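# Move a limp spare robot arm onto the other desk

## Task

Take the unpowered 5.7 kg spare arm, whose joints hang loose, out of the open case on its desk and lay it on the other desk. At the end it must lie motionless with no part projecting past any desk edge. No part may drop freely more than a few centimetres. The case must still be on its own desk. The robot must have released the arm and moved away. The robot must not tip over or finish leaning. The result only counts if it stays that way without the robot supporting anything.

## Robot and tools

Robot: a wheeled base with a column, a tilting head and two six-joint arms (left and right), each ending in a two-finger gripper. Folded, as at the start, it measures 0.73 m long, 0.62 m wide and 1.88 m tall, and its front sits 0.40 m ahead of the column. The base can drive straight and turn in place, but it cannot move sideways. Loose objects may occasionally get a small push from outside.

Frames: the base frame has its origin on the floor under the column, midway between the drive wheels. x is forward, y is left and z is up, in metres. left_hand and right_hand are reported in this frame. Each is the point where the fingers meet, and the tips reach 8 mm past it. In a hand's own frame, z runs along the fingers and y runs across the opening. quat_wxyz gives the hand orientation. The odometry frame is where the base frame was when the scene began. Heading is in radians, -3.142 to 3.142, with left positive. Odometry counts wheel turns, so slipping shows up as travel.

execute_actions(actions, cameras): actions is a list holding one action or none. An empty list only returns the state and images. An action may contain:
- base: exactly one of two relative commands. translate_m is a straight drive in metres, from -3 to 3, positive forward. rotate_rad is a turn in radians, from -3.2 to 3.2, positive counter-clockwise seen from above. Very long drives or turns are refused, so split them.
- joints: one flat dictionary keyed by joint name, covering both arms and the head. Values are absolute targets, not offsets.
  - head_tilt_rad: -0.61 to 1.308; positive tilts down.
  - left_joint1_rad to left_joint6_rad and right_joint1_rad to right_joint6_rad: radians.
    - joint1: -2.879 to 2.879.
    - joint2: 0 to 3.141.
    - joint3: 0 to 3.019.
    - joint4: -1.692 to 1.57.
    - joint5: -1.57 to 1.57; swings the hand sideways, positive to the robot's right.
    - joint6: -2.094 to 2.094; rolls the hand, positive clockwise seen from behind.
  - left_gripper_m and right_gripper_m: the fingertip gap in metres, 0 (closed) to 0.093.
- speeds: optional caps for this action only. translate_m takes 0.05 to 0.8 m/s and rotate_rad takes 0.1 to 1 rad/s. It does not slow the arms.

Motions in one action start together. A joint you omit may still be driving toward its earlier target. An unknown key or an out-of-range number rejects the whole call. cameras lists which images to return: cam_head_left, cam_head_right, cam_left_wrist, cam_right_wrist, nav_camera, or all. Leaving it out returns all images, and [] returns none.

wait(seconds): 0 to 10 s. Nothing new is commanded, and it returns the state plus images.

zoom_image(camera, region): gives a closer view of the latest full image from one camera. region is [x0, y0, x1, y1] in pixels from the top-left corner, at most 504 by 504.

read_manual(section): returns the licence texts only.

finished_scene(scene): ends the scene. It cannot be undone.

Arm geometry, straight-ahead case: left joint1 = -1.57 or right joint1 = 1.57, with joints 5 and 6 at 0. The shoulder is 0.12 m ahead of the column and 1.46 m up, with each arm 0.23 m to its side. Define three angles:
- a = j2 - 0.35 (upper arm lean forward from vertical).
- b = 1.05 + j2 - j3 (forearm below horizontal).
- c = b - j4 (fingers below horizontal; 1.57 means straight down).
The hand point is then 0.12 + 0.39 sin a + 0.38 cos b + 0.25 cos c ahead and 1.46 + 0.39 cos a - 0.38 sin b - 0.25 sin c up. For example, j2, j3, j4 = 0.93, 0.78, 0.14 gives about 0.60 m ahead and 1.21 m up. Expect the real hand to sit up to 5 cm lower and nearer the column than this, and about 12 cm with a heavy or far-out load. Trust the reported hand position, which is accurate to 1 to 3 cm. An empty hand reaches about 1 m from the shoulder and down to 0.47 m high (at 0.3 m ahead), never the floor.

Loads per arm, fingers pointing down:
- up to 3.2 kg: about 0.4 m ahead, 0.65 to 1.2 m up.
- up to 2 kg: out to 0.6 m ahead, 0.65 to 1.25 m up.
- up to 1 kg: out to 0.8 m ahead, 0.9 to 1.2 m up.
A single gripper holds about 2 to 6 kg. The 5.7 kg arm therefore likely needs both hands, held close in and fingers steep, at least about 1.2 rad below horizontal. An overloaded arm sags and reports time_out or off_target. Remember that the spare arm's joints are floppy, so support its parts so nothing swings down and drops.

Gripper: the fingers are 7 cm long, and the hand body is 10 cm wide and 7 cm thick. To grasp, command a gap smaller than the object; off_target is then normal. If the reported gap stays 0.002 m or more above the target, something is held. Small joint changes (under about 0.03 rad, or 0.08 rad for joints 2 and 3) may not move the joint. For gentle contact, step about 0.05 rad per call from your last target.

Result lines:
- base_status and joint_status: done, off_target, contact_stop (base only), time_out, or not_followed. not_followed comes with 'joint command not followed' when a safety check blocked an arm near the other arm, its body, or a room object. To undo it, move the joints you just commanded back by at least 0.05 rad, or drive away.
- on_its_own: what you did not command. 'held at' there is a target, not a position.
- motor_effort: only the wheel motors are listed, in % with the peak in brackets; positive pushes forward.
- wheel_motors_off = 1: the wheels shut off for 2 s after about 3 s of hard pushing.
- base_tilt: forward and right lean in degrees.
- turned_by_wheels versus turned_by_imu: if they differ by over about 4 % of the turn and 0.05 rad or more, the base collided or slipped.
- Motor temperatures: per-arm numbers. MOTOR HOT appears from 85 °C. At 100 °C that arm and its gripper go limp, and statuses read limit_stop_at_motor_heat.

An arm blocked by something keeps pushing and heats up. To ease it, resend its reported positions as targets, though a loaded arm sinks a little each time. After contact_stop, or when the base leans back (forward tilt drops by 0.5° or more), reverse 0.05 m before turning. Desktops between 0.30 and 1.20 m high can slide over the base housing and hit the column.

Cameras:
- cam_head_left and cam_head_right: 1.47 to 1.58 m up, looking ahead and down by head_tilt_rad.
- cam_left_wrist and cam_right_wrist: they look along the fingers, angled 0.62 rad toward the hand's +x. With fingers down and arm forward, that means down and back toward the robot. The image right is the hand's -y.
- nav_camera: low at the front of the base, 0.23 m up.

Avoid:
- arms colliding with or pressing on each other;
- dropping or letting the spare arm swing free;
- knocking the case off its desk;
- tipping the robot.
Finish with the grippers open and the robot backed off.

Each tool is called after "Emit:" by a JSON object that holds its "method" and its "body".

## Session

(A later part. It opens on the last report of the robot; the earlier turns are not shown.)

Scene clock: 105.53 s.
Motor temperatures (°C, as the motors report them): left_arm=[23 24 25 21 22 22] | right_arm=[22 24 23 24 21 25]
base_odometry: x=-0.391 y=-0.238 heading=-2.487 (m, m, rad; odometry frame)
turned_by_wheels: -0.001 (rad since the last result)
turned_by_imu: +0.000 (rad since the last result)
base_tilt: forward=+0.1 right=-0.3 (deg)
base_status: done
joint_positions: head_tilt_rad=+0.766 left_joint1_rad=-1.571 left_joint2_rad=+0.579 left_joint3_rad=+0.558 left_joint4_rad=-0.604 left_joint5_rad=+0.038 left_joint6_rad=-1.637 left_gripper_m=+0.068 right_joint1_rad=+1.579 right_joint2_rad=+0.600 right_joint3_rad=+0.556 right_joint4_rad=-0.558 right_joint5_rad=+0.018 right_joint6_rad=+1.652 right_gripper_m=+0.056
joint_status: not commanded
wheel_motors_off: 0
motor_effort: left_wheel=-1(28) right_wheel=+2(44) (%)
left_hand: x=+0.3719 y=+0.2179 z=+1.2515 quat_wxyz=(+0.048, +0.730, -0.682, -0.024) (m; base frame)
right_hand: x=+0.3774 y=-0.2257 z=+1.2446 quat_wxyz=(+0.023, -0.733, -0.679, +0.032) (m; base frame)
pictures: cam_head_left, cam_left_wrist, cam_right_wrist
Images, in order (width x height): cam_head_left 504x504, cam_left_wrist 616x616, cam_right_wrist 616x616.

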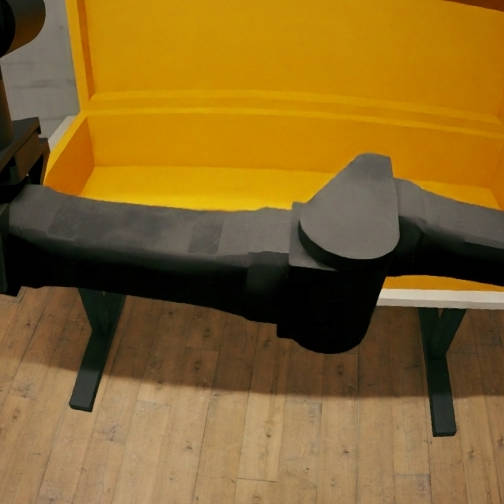

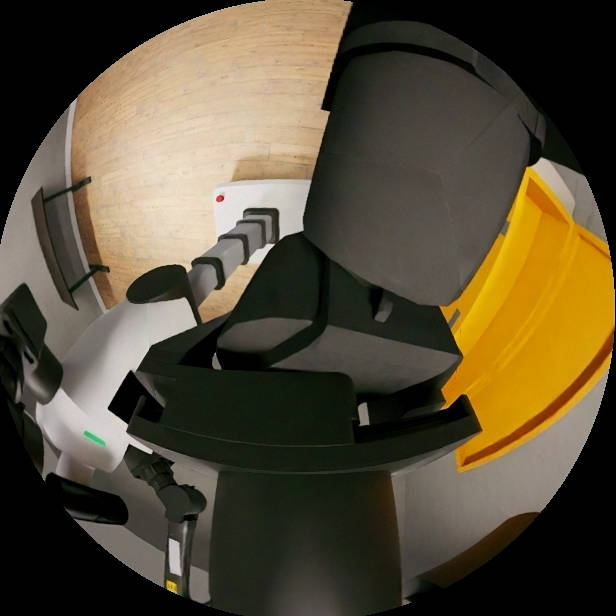

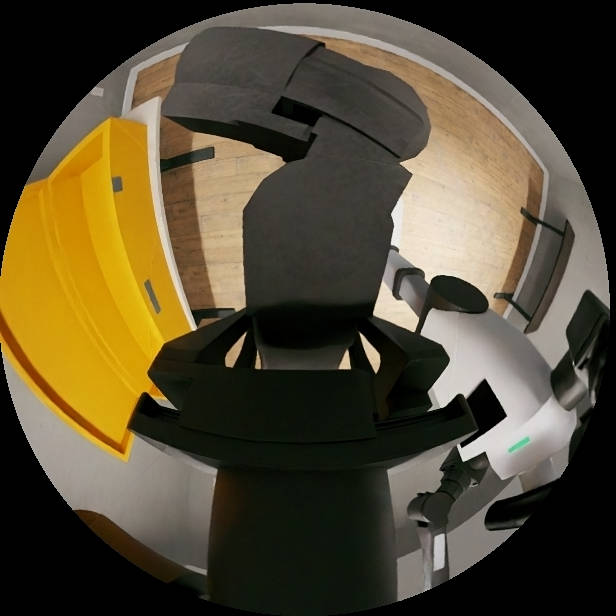

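Emit:
{"method": "execute_actions", "body": {"actions": [{"base":{"rotate_rad":3.1},"speeds":{"rotate_rad":0.45},"joints":{"head_tilt_rad":0.3}}]}}

Scene clock: 116.33 s.
Motor temperatures (°C, as the motors report them): left_arm=[23 24 26 21 22 22] | right_arm=[22 24 24 24 21 25]
base_odometry: x=-0.391 y=-0.238 heading=+0.612 (m, m, rad; odometry frame)
turned_by_wheels: +3.099 (rad since the last result)
turned_by_imu: +3.137 (rad since the last result)
base_tilt: forward=+0.1 right=-0.3 (deg)
base_status: done
joint_positions: head_tilt_rad=+0.319 left_joint1_rad=-1.573 left_joint2_rad=+0.579 left_joint3_rad=+0.558 left_joint4_rad=-0.604 left_joint5_rad=+0.037 left_joint6_rad=-1.638 left_gripper_m=+0.068 right_joint1_rad=+1.579 right_joint2_rad=+0.600 right_joint3_rad=+0.556 right_joint4_rad=-0.558 right_joint5_rad=+0.018 right_joint6_rad=+1.651 right_gripper_m=+0.056
joint_status: all done
wheel_motors_off: 0
motor_effort: left_wheel=-4(39) right_wheel=+4(57) (%)
left_hand: x=+0.3719 y=+0.2175 z=+1.2515 quat_wxyz=(+0.049, +0.730, -0.682, -0.023) (m; base frame)
right_hand: x=+0.3774 y=-0.2259 z=+1.2446 quat_wxyz=(+0.023, -0.733, -0.679, +0.033) (m; base frame)
pictures: cam_head_left, cam_head_right, cam_left_wrist, cam_right_wrist, nav_camera
Images, in order (width x height): cam_head_left 504x504, cam_head_right 504x504, cam_left_wrist 616x616, cam_right_wrist 616x616, nav_camera 504x504.

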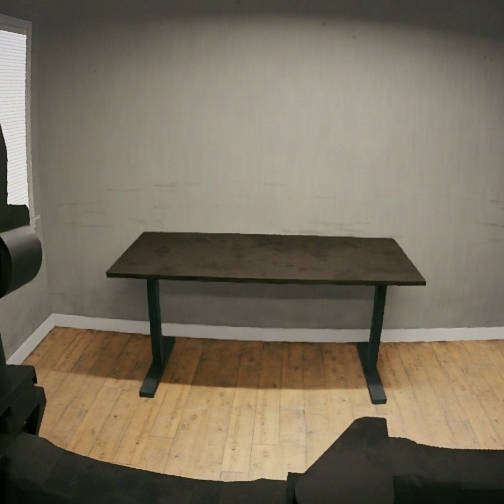

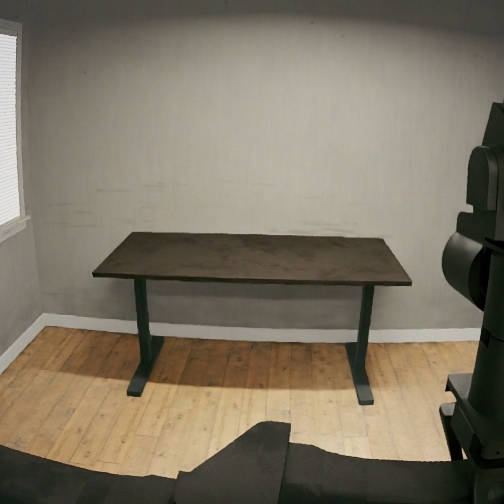

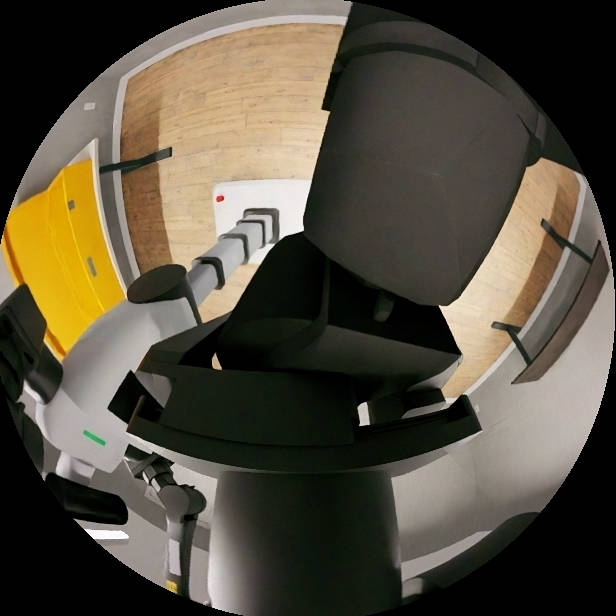

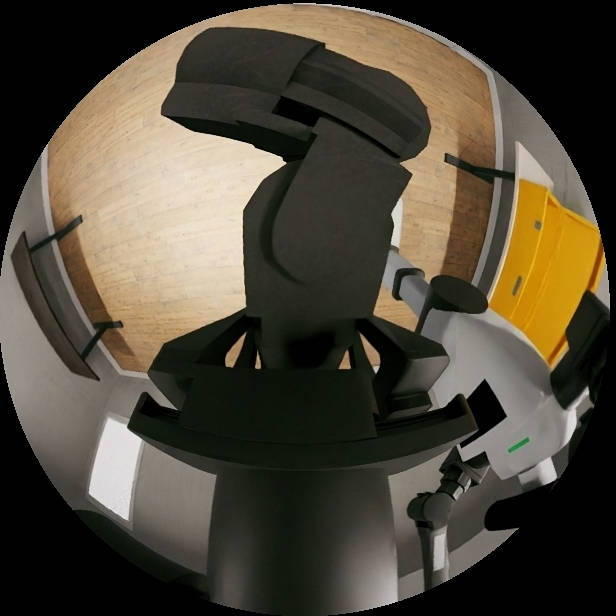

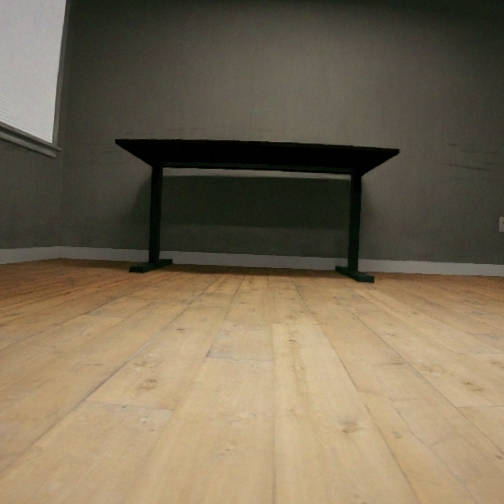

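Emit:
{"method": "execute_actions", "body": {"actions": [{"base":{"translate_m":1.5},"speeds":{"translate_m":0.4},"joints":{"head_tilt_rad":0.8}}], "cameras": ["cam_head_left","cam_head_right","nav_camera","cam_right_wrist"]}}

Scene clock: 124.70 s.
Motor temperatures (°C, as the motors report them): left_arm=[23 24 27 21 22 22] | right_arm=[22 24 24 24 21 25]
base_odometry: x=+0.836 y=+0.624 heading=+0.613 (m, m, rad; odometry frame)
turned_by_wheels: +0.000 (rad since the last result)
turned_by_imu: +0.004 (rad since the last result)
base_tilt: forward=+0.1 right=-0.3 (deg)
base_status: done
joint_positions: head_tilt_rad=+0.802 left_joint1_rad=-1.573 left_joint2_rad=+0.579 left_joint3_rad=+0.565 left_joint4_rad=-0.605 left_joint5_rad=+0.037 left_joint6_rad=-1.638 left_gripper_m=+0.068 right_joint1_rad=+1.579 right_joint2_rad=+0.600 right_joint3_rad=+0.563 right_joint4_rad=-0.558 right_joint5_rad=+0.018 right_joint6_rad=+1.651 right_gripper_m=+0.056
joint_status: all done
wheel_motors_off: 0
motor_effort: left_wheel=+1(48) right_wheel=+0(64) (%)
left_hand: x=+0.3755 y=+0.2175 z=+1.2527 quat_wxyz=(+0.047, +0.730, -0.682, -0.021) (m; base frame)
right_hand: x=+0.3814 y=-0.2259 z=+1.2457 quat_wxyz=(+0.020, -0.733, -0.680, +0.030) (m; base frame)
pictures: cam_head_left, cam_head_right, cam_right_wrist, nav_camera
Images, in order (width x height): cam_head_left 504x504, cam_head_right 504x504, cam_right_wrist 616x616, nav_camera 504x504.

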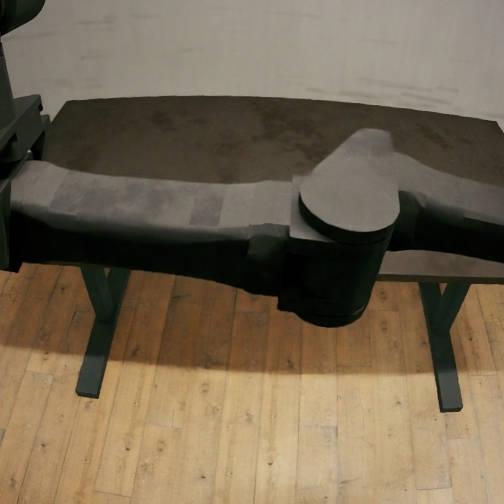

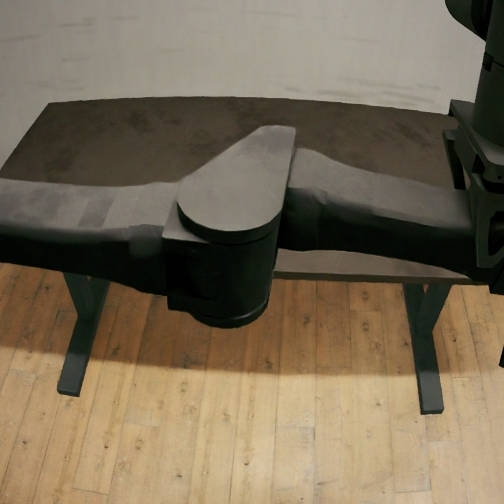

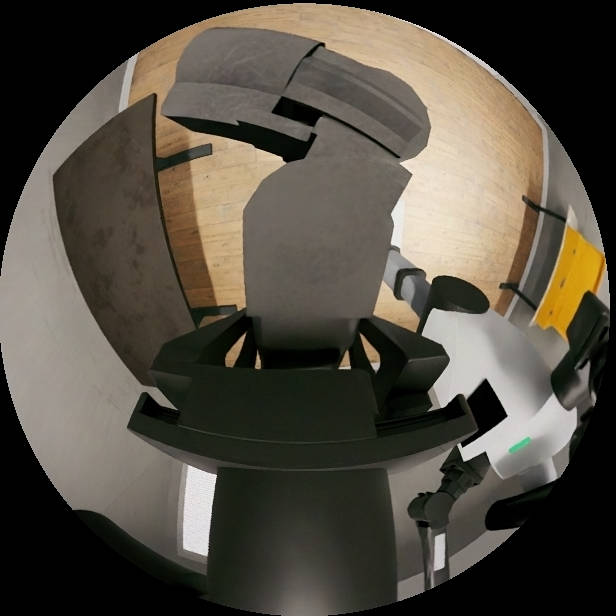

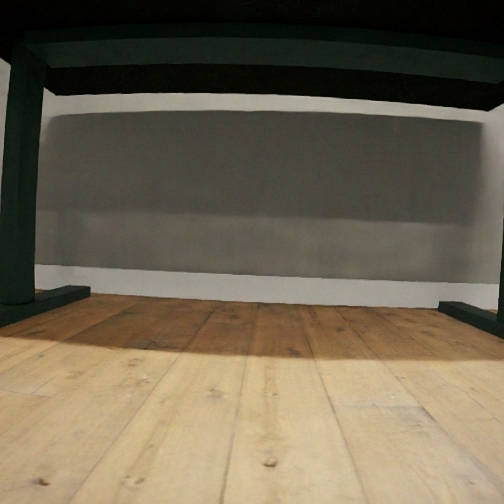

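Emit:
{"method": "execute_actions", "body": {"actions": [{"base":{"translate_m":0.66},"speeds":{"translate_m":0.3},"joints":{"head_tilt_rad":1.2}}], "cameras": []}}

Emit:
{"method": "execute_actions", "body": {"actions": [{"joints":{"left_joint2_rad":1.3,"left_joint3_rad":0.72,"left_joint4_rad":0.06,"right_joint2_rad":1.3,"right_joint3_rad":0.72,"right_joint4_rad":0.06}}], "cameras": ["cam_head_left"]}}

Emit:
{"method": "execute_actions", "body": {"actions": [{"joints":{"left_joint2_rad":1.65,"left_joint3_rad":0.92,"left_joint4_rad":0.27,"right_joint2_rad":1.65,"right_joint3_rad":0.92,"right_joint4_rad":0.27}}], "cameras": ["cam_head_left","cam_head_right","cam_left_wrist","cam_right_wrist"]}}

Scene clock: 131.70 s.
Motor temperatures (°C, as the motors report them): left_arm=[23 24 27 21 22 22] | right_arm=[22 24 25 24 21 25]
base_odometry: x=+1.376 y=+1.004 heading=+0.613 (m, m, rad; odometry frame)
turned_by_wheels: +0.000 (rad since the last result)
turned_by_imu: +0.003 (rad since the last result)
base_tilt: forward=+0.1 right=-0.3 (deg)
base_status: done
joint_positions: head_tilt_rad=+1.198 left_joint1_rad=-1.573 left_joint2_rad=+0.578 left_joint3_rad=+0.565 left_joint4_rad=-0.605 left_joint5_rad=+0.037 left_joint6_rad=-1.639 left_gripper_m=+0.068 right_joint1_rad=+1.579 right_joint2_rad=+0.601 right_joint3_rad=+0.564 right_joint4_rad=-0.558 right_joint5_rad=+0.018 right_joint6_rad=+1.650 right_gripper_m=+0.056
joint_status: all done
wheel_motors_off: 0
motor_effort: left_wheel=+0(30) right_wheel=-1(37) (%)
left_hand: x=+0.3758 y=+0.2175 z=+1.2528 quat_wxyz=(+0.046, +0.730, -0.682, -0.021) (m; base frame)
right_hand: x=+0.3817 y=-0.2259 z=+1.2456 quat_wxyz=(+0.020, -0.733, -0.680, +0.030) (m; base frame)
pictures: none
No camera images: the call's "cameras" was empty. Leave "cameras" out to get every camera's image.

Scene clock: 133.67 s.
Motor temperatures (°C, as the motors report them): left_arm=[23 25 27 21 22 22] | right_arm=[22 24 24 24 21 25]
base_odometry: x=+1.376 y=+1.004 heading=+0.613 (m, m, rad; odometry frame)
turned_by_wheels: +0.000 (rad since the last result)
turned_by_imu: +0.000 (rad since the last result)
base_tilt: forward=+0.1 right=-0.3 (deg)
base_status: not commanded
joint_positions: head_tilt_rad=+1.198 left_joint1_rad=-1.573 left_joint2_rad=+1.394 left_joint3_rad=+0.745 left_joint4_rad=+0.056 left_joint5_rad=+0.029 left_joint6_rad=-1.649 left_gripper_m=+0.068 right_joint1_rad=+1.579 right_joint2_rad=+1.421 right_joint3_rad=+0.767 right_joint4_rad=+0.087 right_joint5_rad=+0.020 right_joint6_rad=+1.638 right_gripper_m=+0.056
joint_status: all done
wheel_motors_off: 0
motor_effort: left_wheel=+1(4) right_wheel=+0(7) (%)
left_hand: x=+0.3922 y=+0.2184 z=+1.0243 quat_wxyz=(+0.035, +0.734, -0.679, -0.015) (m; base frame)
right_hand: x=+0.4021 y=-0.2242 z=+1.0150 quat_wxyz=(+0.010, -0.729, -0.685, +0.020) (m; base frame)
pictures: cam_head_left
Images, in order (width x height): cam_head_left 504x504.

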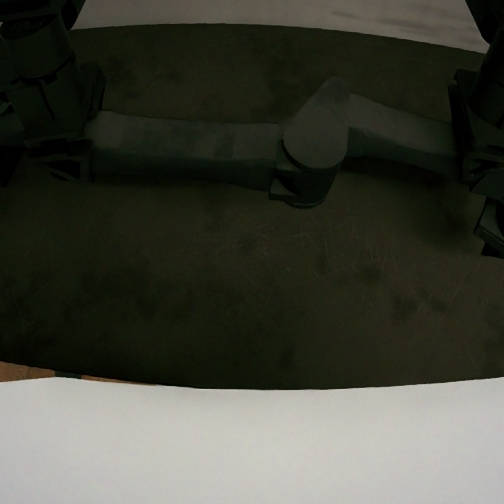

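Scene clock: 134.90 s.
Motor temperatures (°C, as the motors report them): left_arm=[23 25 27 21 22 22] | right_arm=[22 24 24 24 21 25]
base_odometry: x=+1.376 y=+1.004 heading=+0.613 (m, m, rad; odometry frame)
turned_by_wheels: +0.000 (rad since the last result)
turned_by_imu: +0.000 (rad since the last result)
base_tilt: forward=+0.1 right=-0.3 (deg)
base_status: not commanded
joint_positions: head_tilt_rad=+1.198 left_joint1_rad=-1.573 left_joint2_rad=+1.707 left_joint3_rad=+0.948 left_joint4_rad=+0.266 left_joint5_rad=+0.053 left_joint6_rad=-1.674 left_gripper_m=+0.068 right_joint1_rad=+1.574 right_joint2_rad=+1.695 right_joint3_rad=+0.965 right_joint4_rad=+0.288 right_joint5_rad=+0.029 right_joint6_rad=+1.629 right_gripper_m=+0.055
joint_status: all done
wheel_motors_off: 0
motor_effort: left_wheel=+1(5) right_wheel=-4(12) (%)
left_hand: x=+0.4182 y=+0.2142 z=+0.9194 quat_wxyz=(+0.010, +0.742, -0.670, +0.029) (m; base frame)
right_hand: x=+0.4406 y=-0.2281 z=+0.9220 quat_wxyz=(-0.037, -0.726, -0.686, -0.021) (m; base frame)
pictures: cam_head_left, cam_head_right, cam_left_wrist, cam_right_wrist
Images, in order (width x height): cam_head_left 504x504, cam_head_right 504x504, cam_left_wrist 616x616, cam_right_wrist 616x616.

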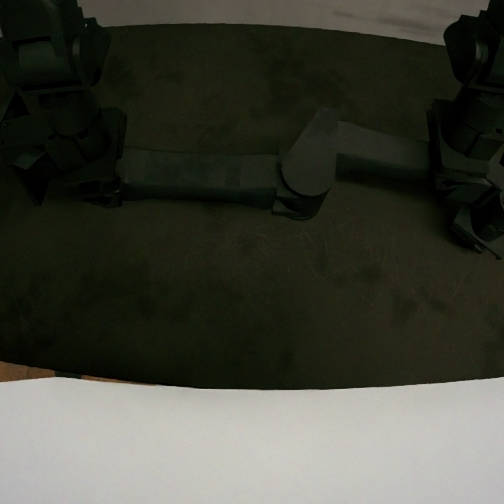

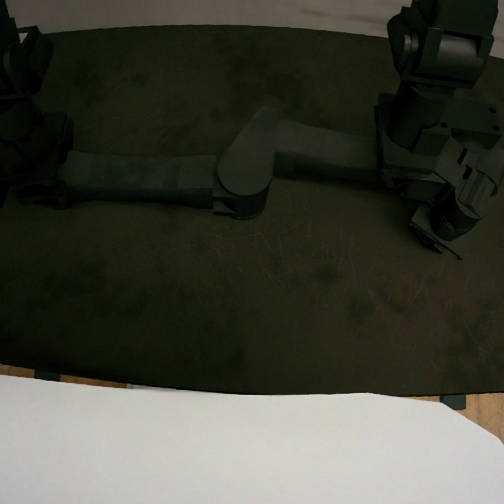

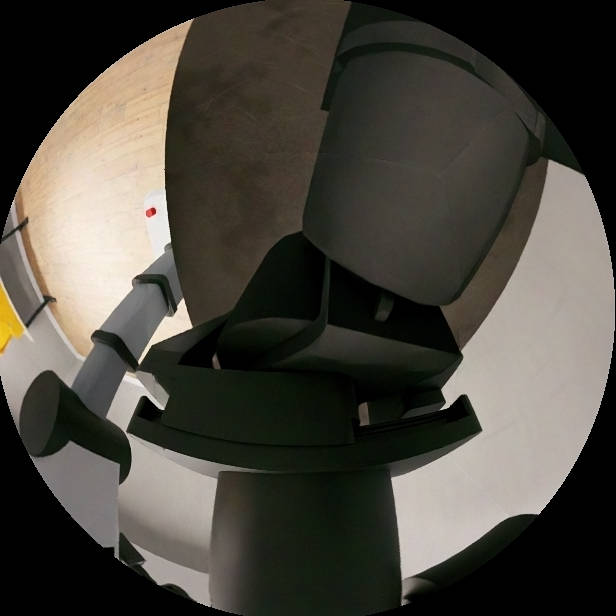

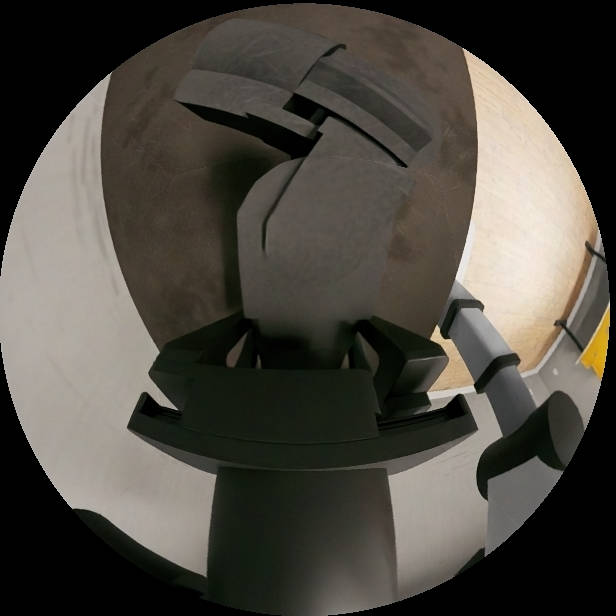

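Emit:
{"method": "execute_actions", "body": {"actions": [{"joints":{"left_joint2_rad":1.85,"left_joint3_rad":1.05,"left_joint4_rad":0.3,"right_joint2_rad":1.85,"right_joint3_rad":1.05,"right_joint4_rad":0.29}}], "cameras": ["cam_head_right"]}}

Emit:
{"method": "execute_actions", "body": {"actions": [{"joints":{"left_joint2_rad":2.0,"left_joint3_rad":1.17,"right_joint2_rad":2.0,"right_joint3_rad":1.17}}], "cameras": ["cam_head_right","cam_head_left","cam_right_wrist"]}}

Scene clock: 138.33 s.
Motor temperatures (°C, as the motors report them): left_arm=[23 25 26 21 23 22] | right_arm=[22 24 24 24 21 25]
base_odometry: x=+1.376 y=+1.004 heading=+0.613 (m, m, rad; odometry frame)
turned_by_wheels: +0.000 (rad since the last result)
turned_by_imu: +0.001 (rad since the last result)
base_tilt: forward=+0.1 right=-0.3 (deg)
base_status: not commanded
joint_positions: head_tilt_rad=+1.198 left_joint1_rad=-1.556 left_joint2_rad=+1.935 left_joint3_rad=+1.113 left_joint4_rad=+0.314 left_joint5_rad=+0.024 left_joint6_rad=-1.612 left_gripper_m=+0.062 right_joint1_rad=+1.613 right_joint2_rad=+1.763 right_joint3_rad=+1.055 right_joint4_rad=+0.279 right_joint5_rad=+0.021 right_joint6_rad=+1.588 right_gripper_m=+0.054
joint_status: all done
wheel_motors_off: 0
on_its_own: left_gripper_m moved -0.006 toward your old target +0.000
motor_effort: left_wheel=+4(4) right_wheel=-7(9) (%)
left_hand: x=+0.4001 y=+0.2309 z=+0.8385 quat_wxyz=(-0.002, +0.724, -0.690, +0.009) (m; base frame)
right_hand: x=+0.4565 y=-0.2004 z=+0.8952 quat_wxyz=(-0.027, -0.706, -0.707, -0.039) (m; base frame)
pictures: cam_head_right
Images, in order (width x height): cam_head_right 504x504.

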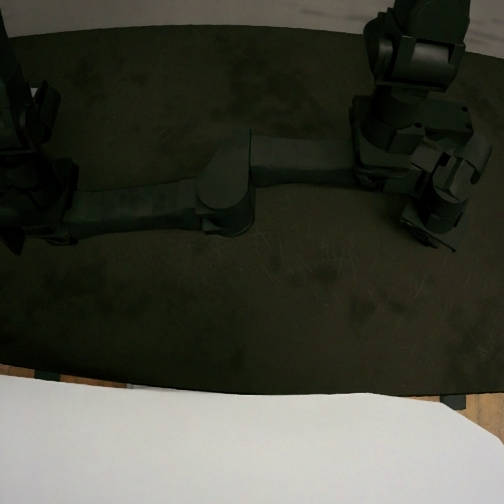

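Scene clock: 140.30 s.
Motor temperatures (°C, as the motors report them): left_arm=[23 25 26 21 23 22] | right_arm=[22 24 24 24 21 25]
base_odometry: x=+1.376 y=+1.004 heading=+0.613 (m, m, rad; odometry frame)
turned_by_wheels: +0.000 (rad since the last result)
turned_by_imu: +0.000 (rad since the last result)
base_tilt: forward=+0.1 right=-0.3 (deg)
base_status: not commanded
joint_positions: head_tilt_rad=+1.198 left_joint1_rad=-1.553 left_joint2_rad=+1.968 left_joint3_rad=+1.155 left_joint4_rad=+0.308 left_joint5_rad=+0.020 left_joint6_rad=-1.611 left_gripper_m=+0.061 right_joint1_rad=+1.616 right_joint2_rad=+1.780 right_joint3_rad=+1.081 right_joint4_rad=+0.272 right_joint5_rad=+0.010 right_joint6_rad=+1.586 right_gripper_m=+0.055
joint_status: right_joint2_rad time_out (moved +0.017 of +0.237); the others done
wheel_motors_off: 0
on_its_own: right_joint2_rad reads +1.780 and still pushes toward +2.000 since a time_out
motor_effort: left_wheel=+4(5) right_wheel=-3(8) (%)
left_hand: x=+0.4038 y=+0.2335 z=+0.8247 quat_wxyz=(-0.005, +0.724, -0.690, +0.008) (m; base frame)
right_hand: x=+0.4614 y=-0.1961 z=+0.8884 quat_wxyz=(-0.023, -0.704, -0.708, -0.045) (m; base frame)
pictures: cam_head_left, cam_head_right, cam_right_wrist
Images, in order (width x height): cam_head_left 504x504, cam_head_right 504x504, cam_right_wrist 616x616.

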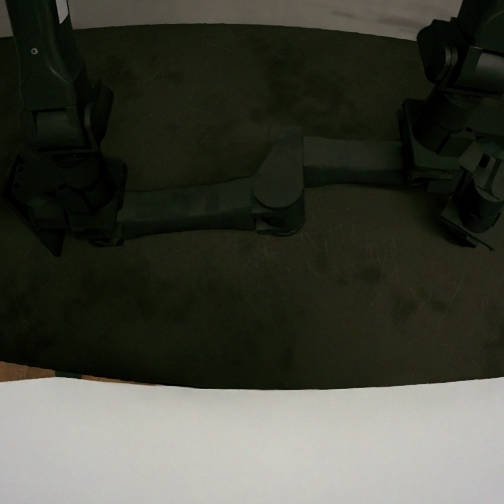

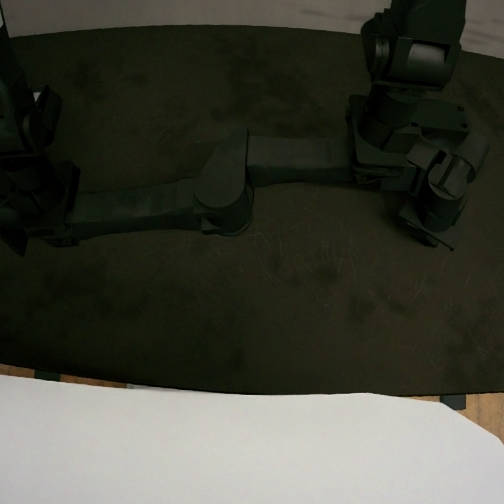

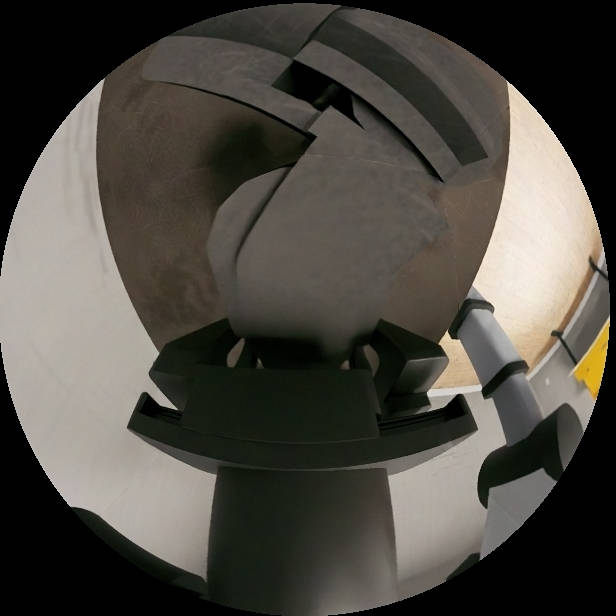

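Emit:
{"method": "execute_actions", "body": {"actions": [{"joints":{"left_gripper_m":0.093,"right_joint2_rad":1.75,"right_joint3_rad":1.05,"left_joint2_rad":1.97,"left_joint3_rad":1.155}}], "cameras": []}}

Emit:
{"method": "execute_actions", "body": {"actions": [{"joints":{"left_joint2_rad":1.35,"left_joint3_rad":0.7,"left_joint4_rad":0.13}}], "cameras": []}}

Emit:
{"method": "execute_actions", "body": {"actions": [{"joints":{"left_joint2_rad":0.7,"left_joint3_rad":0.58,"left_joint4_rad":-0.4,"right_joint1_rad":1.8,"right_joint2_rad":1.85,"right_joint3_rad":1.05}}], "cameras": ["cam_head_right","cam_head_left","cam_right_wrist"]}}

Scene clock: 146.00 s.
Motor temperatures (°C, as the motors report them): left_arm=[23 25 25 21 23 22] | right_arm=[22 24 24 24 21 25]
base_odometry: x=+1.376 y=+1.004 heading=+0.613 (m, m, rad; odometry frame)
turned_by_wheels: +0.000 (rad since the last result)
turned_by_imu: +0.001 (rad since the last result)
base_tilt: forward=+0.0 right=-0.3 (deg)
base_status: not commanded
joint_positions: head_tilt_rad=+1.198 left_joint1_rad=-1.567 left_joint2_rad=+1.968 left_joint3_rad=+1.155 left_joint4_rad=+0.308 left_joint5_rad=+0.026 left_joint6_rad=-1.583 left_gripper_m=+0.093 right_joint1_rad=+1.616 right_joint2_rad=+1.771 right_joint3_rad=+1.061 right_joint4_rad=+0.289 right_joint5_rad=+0.008 right_joint6_rad=+1.587 right_gripper_m=+0.055
joint_status: all done
wheel_motors_off: 0
motor_effort: left_wheel=+3(4) right_wheel=-3(4) (%)
left_hand: x=+0.4038 y=+0.2227 z=+0.8248 quat_wxyz=(+0.001, +0.712, -0.702, +0.015) (m; base frame)
right_hand: x=+0.4585 y=-0.1959 z=+0.8925 quat_wxyz=(-0.024, -0.705, -0.708, -0.048) (m; base frame)
pictures: none
No camera images: the call's "cameras" was empty. Leave "cameras" out to get every camera's image.

Scene clock: 147.27 s.
Motor temperatures (°C, as the motors report them): left_arm=[23 25 25 21 22 22] | right_arm=[22 24 24 24 21 25]
base_odometry: x=+1.376 y=+1.004 heading=+0.613 (m, m, rad; odometry frame)
turned_by_wheels: +0.000 (rad since the last result)
turned_by_imu: +0.000 (rad since the last result)
base_tilt: forward=+0.1 right=-0.3 (deg)
base_status: not commanded
joint_positions: head_tilt_rad=+1.198 left_joint1_rad=-1.567 left_joint2_rad=+1.354 left_joint3_rad=+0.704 left_joint4_rad=+0.141 left_joint5_rad=+0.026 left_joint6_rad=-1.582 left_gripper_m=+0.093 right_joint1_rad=+1.616 right_joint2_rad=+1.771 right_joint3_rad=+1.058 right_joint4_rad=+0.289 right_joint5_rad=+0.007 right_joint6_rad=+1.589 right_gripper_m=+0.055
joint_status: all done
wheel_motors_off: 0
motor_effort: left_wheel=+3(4) right_wheel=-3(4) (%)
left_hand: x=+0.4047 y=+0.2220 z=+1.0368 quat_wxyz=(+0.003, +0.711, -0.703, +0.013) (m; base frame)
right_hand: x=+0.4564 y=-0.1959 z=+0.8927 quat_wxyz=(-0.023, -0.705, -0.707, -0.047) (m; base frame)
pictures: none
No camera images: the call's "cameras" was empty. Leave "cameras" out to get every camera's image.

Scene clock: 148.63 s.
Motor temperatures (°C, as the motors report them): left_arm=[23 24 25 21 22 22] | right_arm=[22 24 24 24 21 25]
base_odometry: x=+1.376 y=+1.004 heading=+0.613 (m, m, rad; odometry frame)
turned_by_wheels: +0.000 (rad since the last result)
turned_by_imu: +0.000 (rad since the last result)
base_tilt: forward=+0.1 right=-0.3 (deg)
base_status: not commanded
joint_positions: head_tilt_rad=+1.198 left_joint1_rad=-1.567 left_joint2_rad=+0.702 left_joint3_rad=+0.580 left_joint4_rad=-0.385 left_joint5_rad=+0.026 left_joint6_rad=-1.582 left_gripper_m=+0.093 right_joint1_rad=+1.788 right_joint2_rad=+1.944 right_joint3_rad=+1.129 right_joint4_rad=+0.321 right_joint5_rad=+0.027 right_joint6_rad=+1.666 right_gripper_m=+0.054
joint_status: all done
wheel_motors_off: 0
motor_effort: left_wheel=+1(3) right_wheel=-2(5) (%)
left_hand: x=+0.4115 y=+0.2214 z=+1.2196 quat_wxyz=(+0.002, +0.711, -0.703, +0.014) (m; base frame)
right_hand: x=+0.3983 y=-0.0785 z=+0.8475 quat_wxyz=(+0.050, -0.701, -0.708, -0.066) (m; base frame)
pictures: cam_head_left, cam_head_right, cam_right_wrist
Images, in order (width x height): cam_head_left 504x504, cam_head_right 504x504, cam_right_wrist 616x616.

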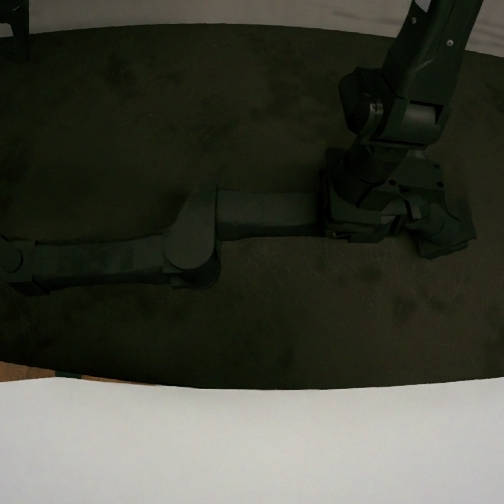

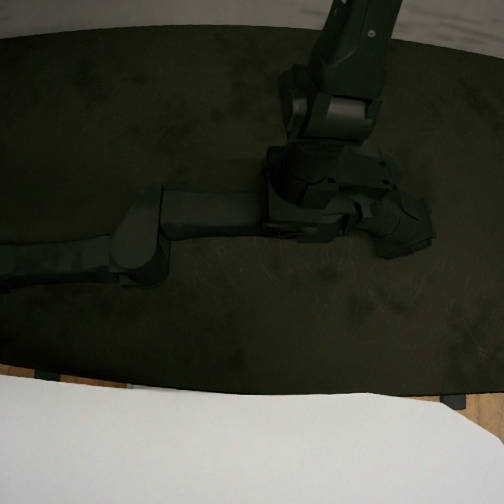

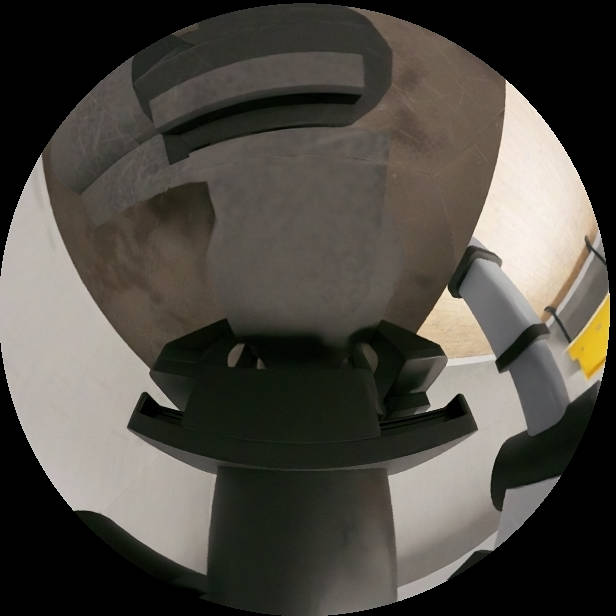

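Emit:
{"method": "execute_actions", "body": {"actions": [{"joints":{"right_joint2_rad":2.0,"right_joint3_rad":1.17}}], "cameras": []}}

Emit:
{"method": "execute_actions", "body": {"actions": [{"joints":{"right_gripper_m":0.093}}], "cameras": []}}

Emit:
{"method": "execute_actions", "body": {"actions": [{"joints":{"right_joint2_rad":1.35,"right_joint3_rad":0.7,"right_joint4_rad":0.13}}], "cameras": []}}

Emit:
{"method": "execute_actions", "body": {"actions": [{"base":{"translate_m":-0.6},"joints":{"head_tilt_rad":0.7,"right_joint1_rad":1.57,"right_joint2_rad":0.7,"right_joint3_rad":0.58,"right_joint4_rad":-0.4}}], "cameras": ["cam_head_left","cam_left_wrist"]}}

Scene clock: 153.00 s.
Motor temperatures (°C, as the motors report them): left_arm=[23 24 25 21 22 22] | right_arm=[22 24 24 24 21 25]
base_odometry: x=+1.376 y=+1.004 heading=+0.613 (m, m, rad; odometry frame)
turned_by_wheels: +0.000 (rad since the last result)
turned_by_imu: +0.001 (rad since the last result)
base_tilt: forward=+0.1 right=-0.3 (deg)
base_status: not commanded
joint_positions: head_tilt_rad=+1.198 left_joint1_rad=-1.567 left_joint2_rad=+0.702 left_joint3_rad=+0.580 left_joint4_rad=-0.385 left_joint5_rad=+0.026 left_joint6_rad=-1.582 left_gripper_m=+0.093 right_joint1_rad=+1.767 right_joint2_rad=+2.054 right_joint3_rad=+1.242 right_joint4_rad=+0.322 right_joint5_rad=+0.026 right_joint6_rad=+1.648 right_gripper_m=+0.054
joint_status: all done
wheel_motors_off: 0
motor_effort: left_wheel=+0(1) right_wheel=-2(3) (%)
left_hand: x=+0.4115 y=+0.2214 z=+1.2196 quat_wxyz=(+0.002, +0.711, -0.703, +0.014) (m; base frame)
right_hand: x=+0.3979 y=-0.0860 z=+0.8031 quat_wxyz=(+0.041, -0.699, -0.711, -0.062) (m; base frame)
pictures: none
No camera images: the call's "cameras" was empty. Leave "cameras" out to get every camera's image.

Scene clock: 153.97 s.
Motor temperatures (°C, as the motors report them): left_arm=[23 24 25 21 22 22] | right_arm=[22 24 24 23 21 25]
base_odometry: x=+1.376 y=+1.004 heading=+0.613 (m, m, rad; odometry frame)
turned_by_wheels: +0.000 (rad since the last result)
turned_by_imu: +0.000 (rad since the last result)
base_tilt: forward=+0.0 right=-0.3 (deg)
base_status: not commanded
joint_positions: head_tilt_rad=+1.198 left_joint1_rad=-1.567 left_joint2_rad=+0.702 left_joint3_rad=+0.580 left_joint4_rad=-0.385 left_joint5_rad=+0.026 left_joint6_rad=-1.582 left_gripper_m=+0.093 right_joint1_rad=+1.799 right_joint2_rad=+2.005 right_joint3_rad=+1.182 right_joint4_rad=+0.302 right_joint5_rad=+0.030 right_joint6_rad=+1.579 right_gripper_m=+0.093
joint_status: all done
wheel_motors_off: 0
motor_effort: left_wheel=+1(1) right_wheel=-1(3) (%)
left_hand: x=+0.4115 y=+0.2214 z=+1.2196 quat_wxyz=(+0.002, +0.711, -0.703, +0.014) (m; base frame)
right_hand: x=+0.3864 y=-0.0685 z=+0.8267 quat_wxyz=(+0.058, -0.666, -0.741, -0.060) (m; base frame)
pictures: none
No camera images: the call's "cameras" was empty. Leave "cameras" out to get every camera's image.

Scene clock: 155.37 s.
Motor temperatures (°C, as the motors report them): left_arm=[23 24 25 21 22 22] | right_arm=[22 24 24 23 21 25]
base_odometry: x=+1.376 y=+1.004 heading=+0.613 (m, m, rad; odometry frame)
turned_by_wheels: +0.000 (rad since the last result)
turned_by_imu: +0.000 (rad since the last result)
base_tilt: forward=+0.1 right=-0.3 (deg)
base_status: not commanded
joint_positions: head_tilt_rad=+1.198 left_joint1_rad=-1.567 left_joint2_rad=+0.702 left_joint3_rad=+0.580 left_joint4_rad=-0.385 left_joint5_rad=+0.026 left_joint6_rad=-1.582 left_gripper_m=+0.093 right_joint1_rad=+1.799 right_joint2_rad=+1.336 right_joint3_rad=+0.706 right_joint4_rad=+0.136 right_joint5_rad=+0.030 right_joint6_rad=+1.578 right_gripper_m=+0.093
joint_status: all done
wheel_motors_off: 0
motor_effort: left_wheel=+1(1) right_wheel=-1(2) (%)
left_hand: x=+0.4115 y=+0.2214 z=+1.2196 quat_wxyz=(+0.002, +0.711, -0.703, +0.014) (m; base frame)
right_hand: x=+0.4060 y=-0.1117 z=+1.0526 quat_wxyz=(+0.049, -0.667, -0.740, -0.070) (m; base frame)
pictures: none
No camera images: the call's "cameras" was empty. Leave "cameras" out to get every camera's image.

Scene clock: 158.10 s.
Motor temperatures (°C, as the motors report them): left_arm=[23 24 25 21 22 22] | right_arm=[22 24 24 23 21 25]
base_odometry: x=+0.885 y=+0.659 heading=+0.614 (m, m, rad; odometry frame)
turned_by_wheels: +0.001 (rad since the last result)
turned_by_imu: +0.001 (rad since the last result)
base_tilt: forward=+0.1 right=-0.2 (deg)
base_status: done
joint_positions: head_tilt_rad=+0.716 left_joint1_rad=-1.567 left_joint2_rad=+0.701 left_joint3_rad=+0.570 left_joint4_rad=-0.388 left_joint5_rad=+0.026 left_joint6_rad=-1.582 left_gripper_m=+0.093 right_joint1_rad=+1.564 right_joint2_rad=+0.694 right_joint3_rad=+0.571 right_joint4_rad=-0.391 right_joint5_rad=+0.028 right_joint6_rad=+1.577 right_gripper_m=+0.093
joint_status: all done
wheel_motors_off: 0
motor_effort: left_wheel=+1(50) right_wheel=+0(39) (%)
left_hand: x=+0.4052 y=+0.2214 z=+1.2185 quat_wxyz=(+0.006, +0.711, -0.703, +0.010) (m; base frame)
right_hand: x=+0.4064 y=-0.2329 z=+1.2204 quat_wxyz=(-0.015, -0.710, -0.703, +0.009) (m; base frame)
pictures: cam_head_left, cam_left_wrist
Images, in order (width x height): cam_head_left 504x504, cam_left_wrist 616x616.

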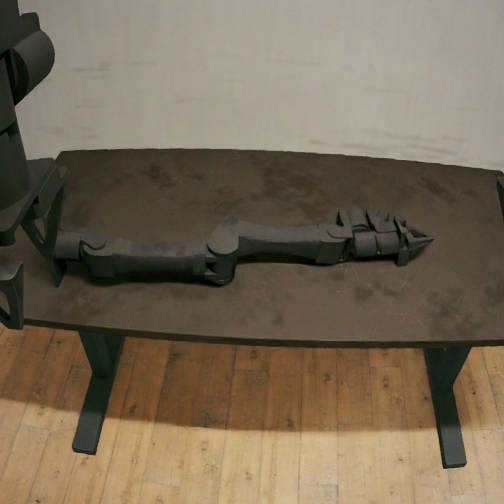

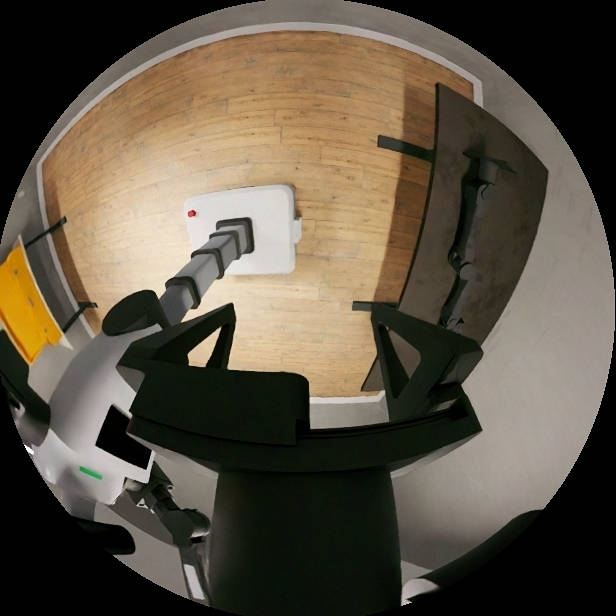

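Emit:
{"method": "finished_scene", "body": {"scene": 1}}

The scene is finished: the task was done.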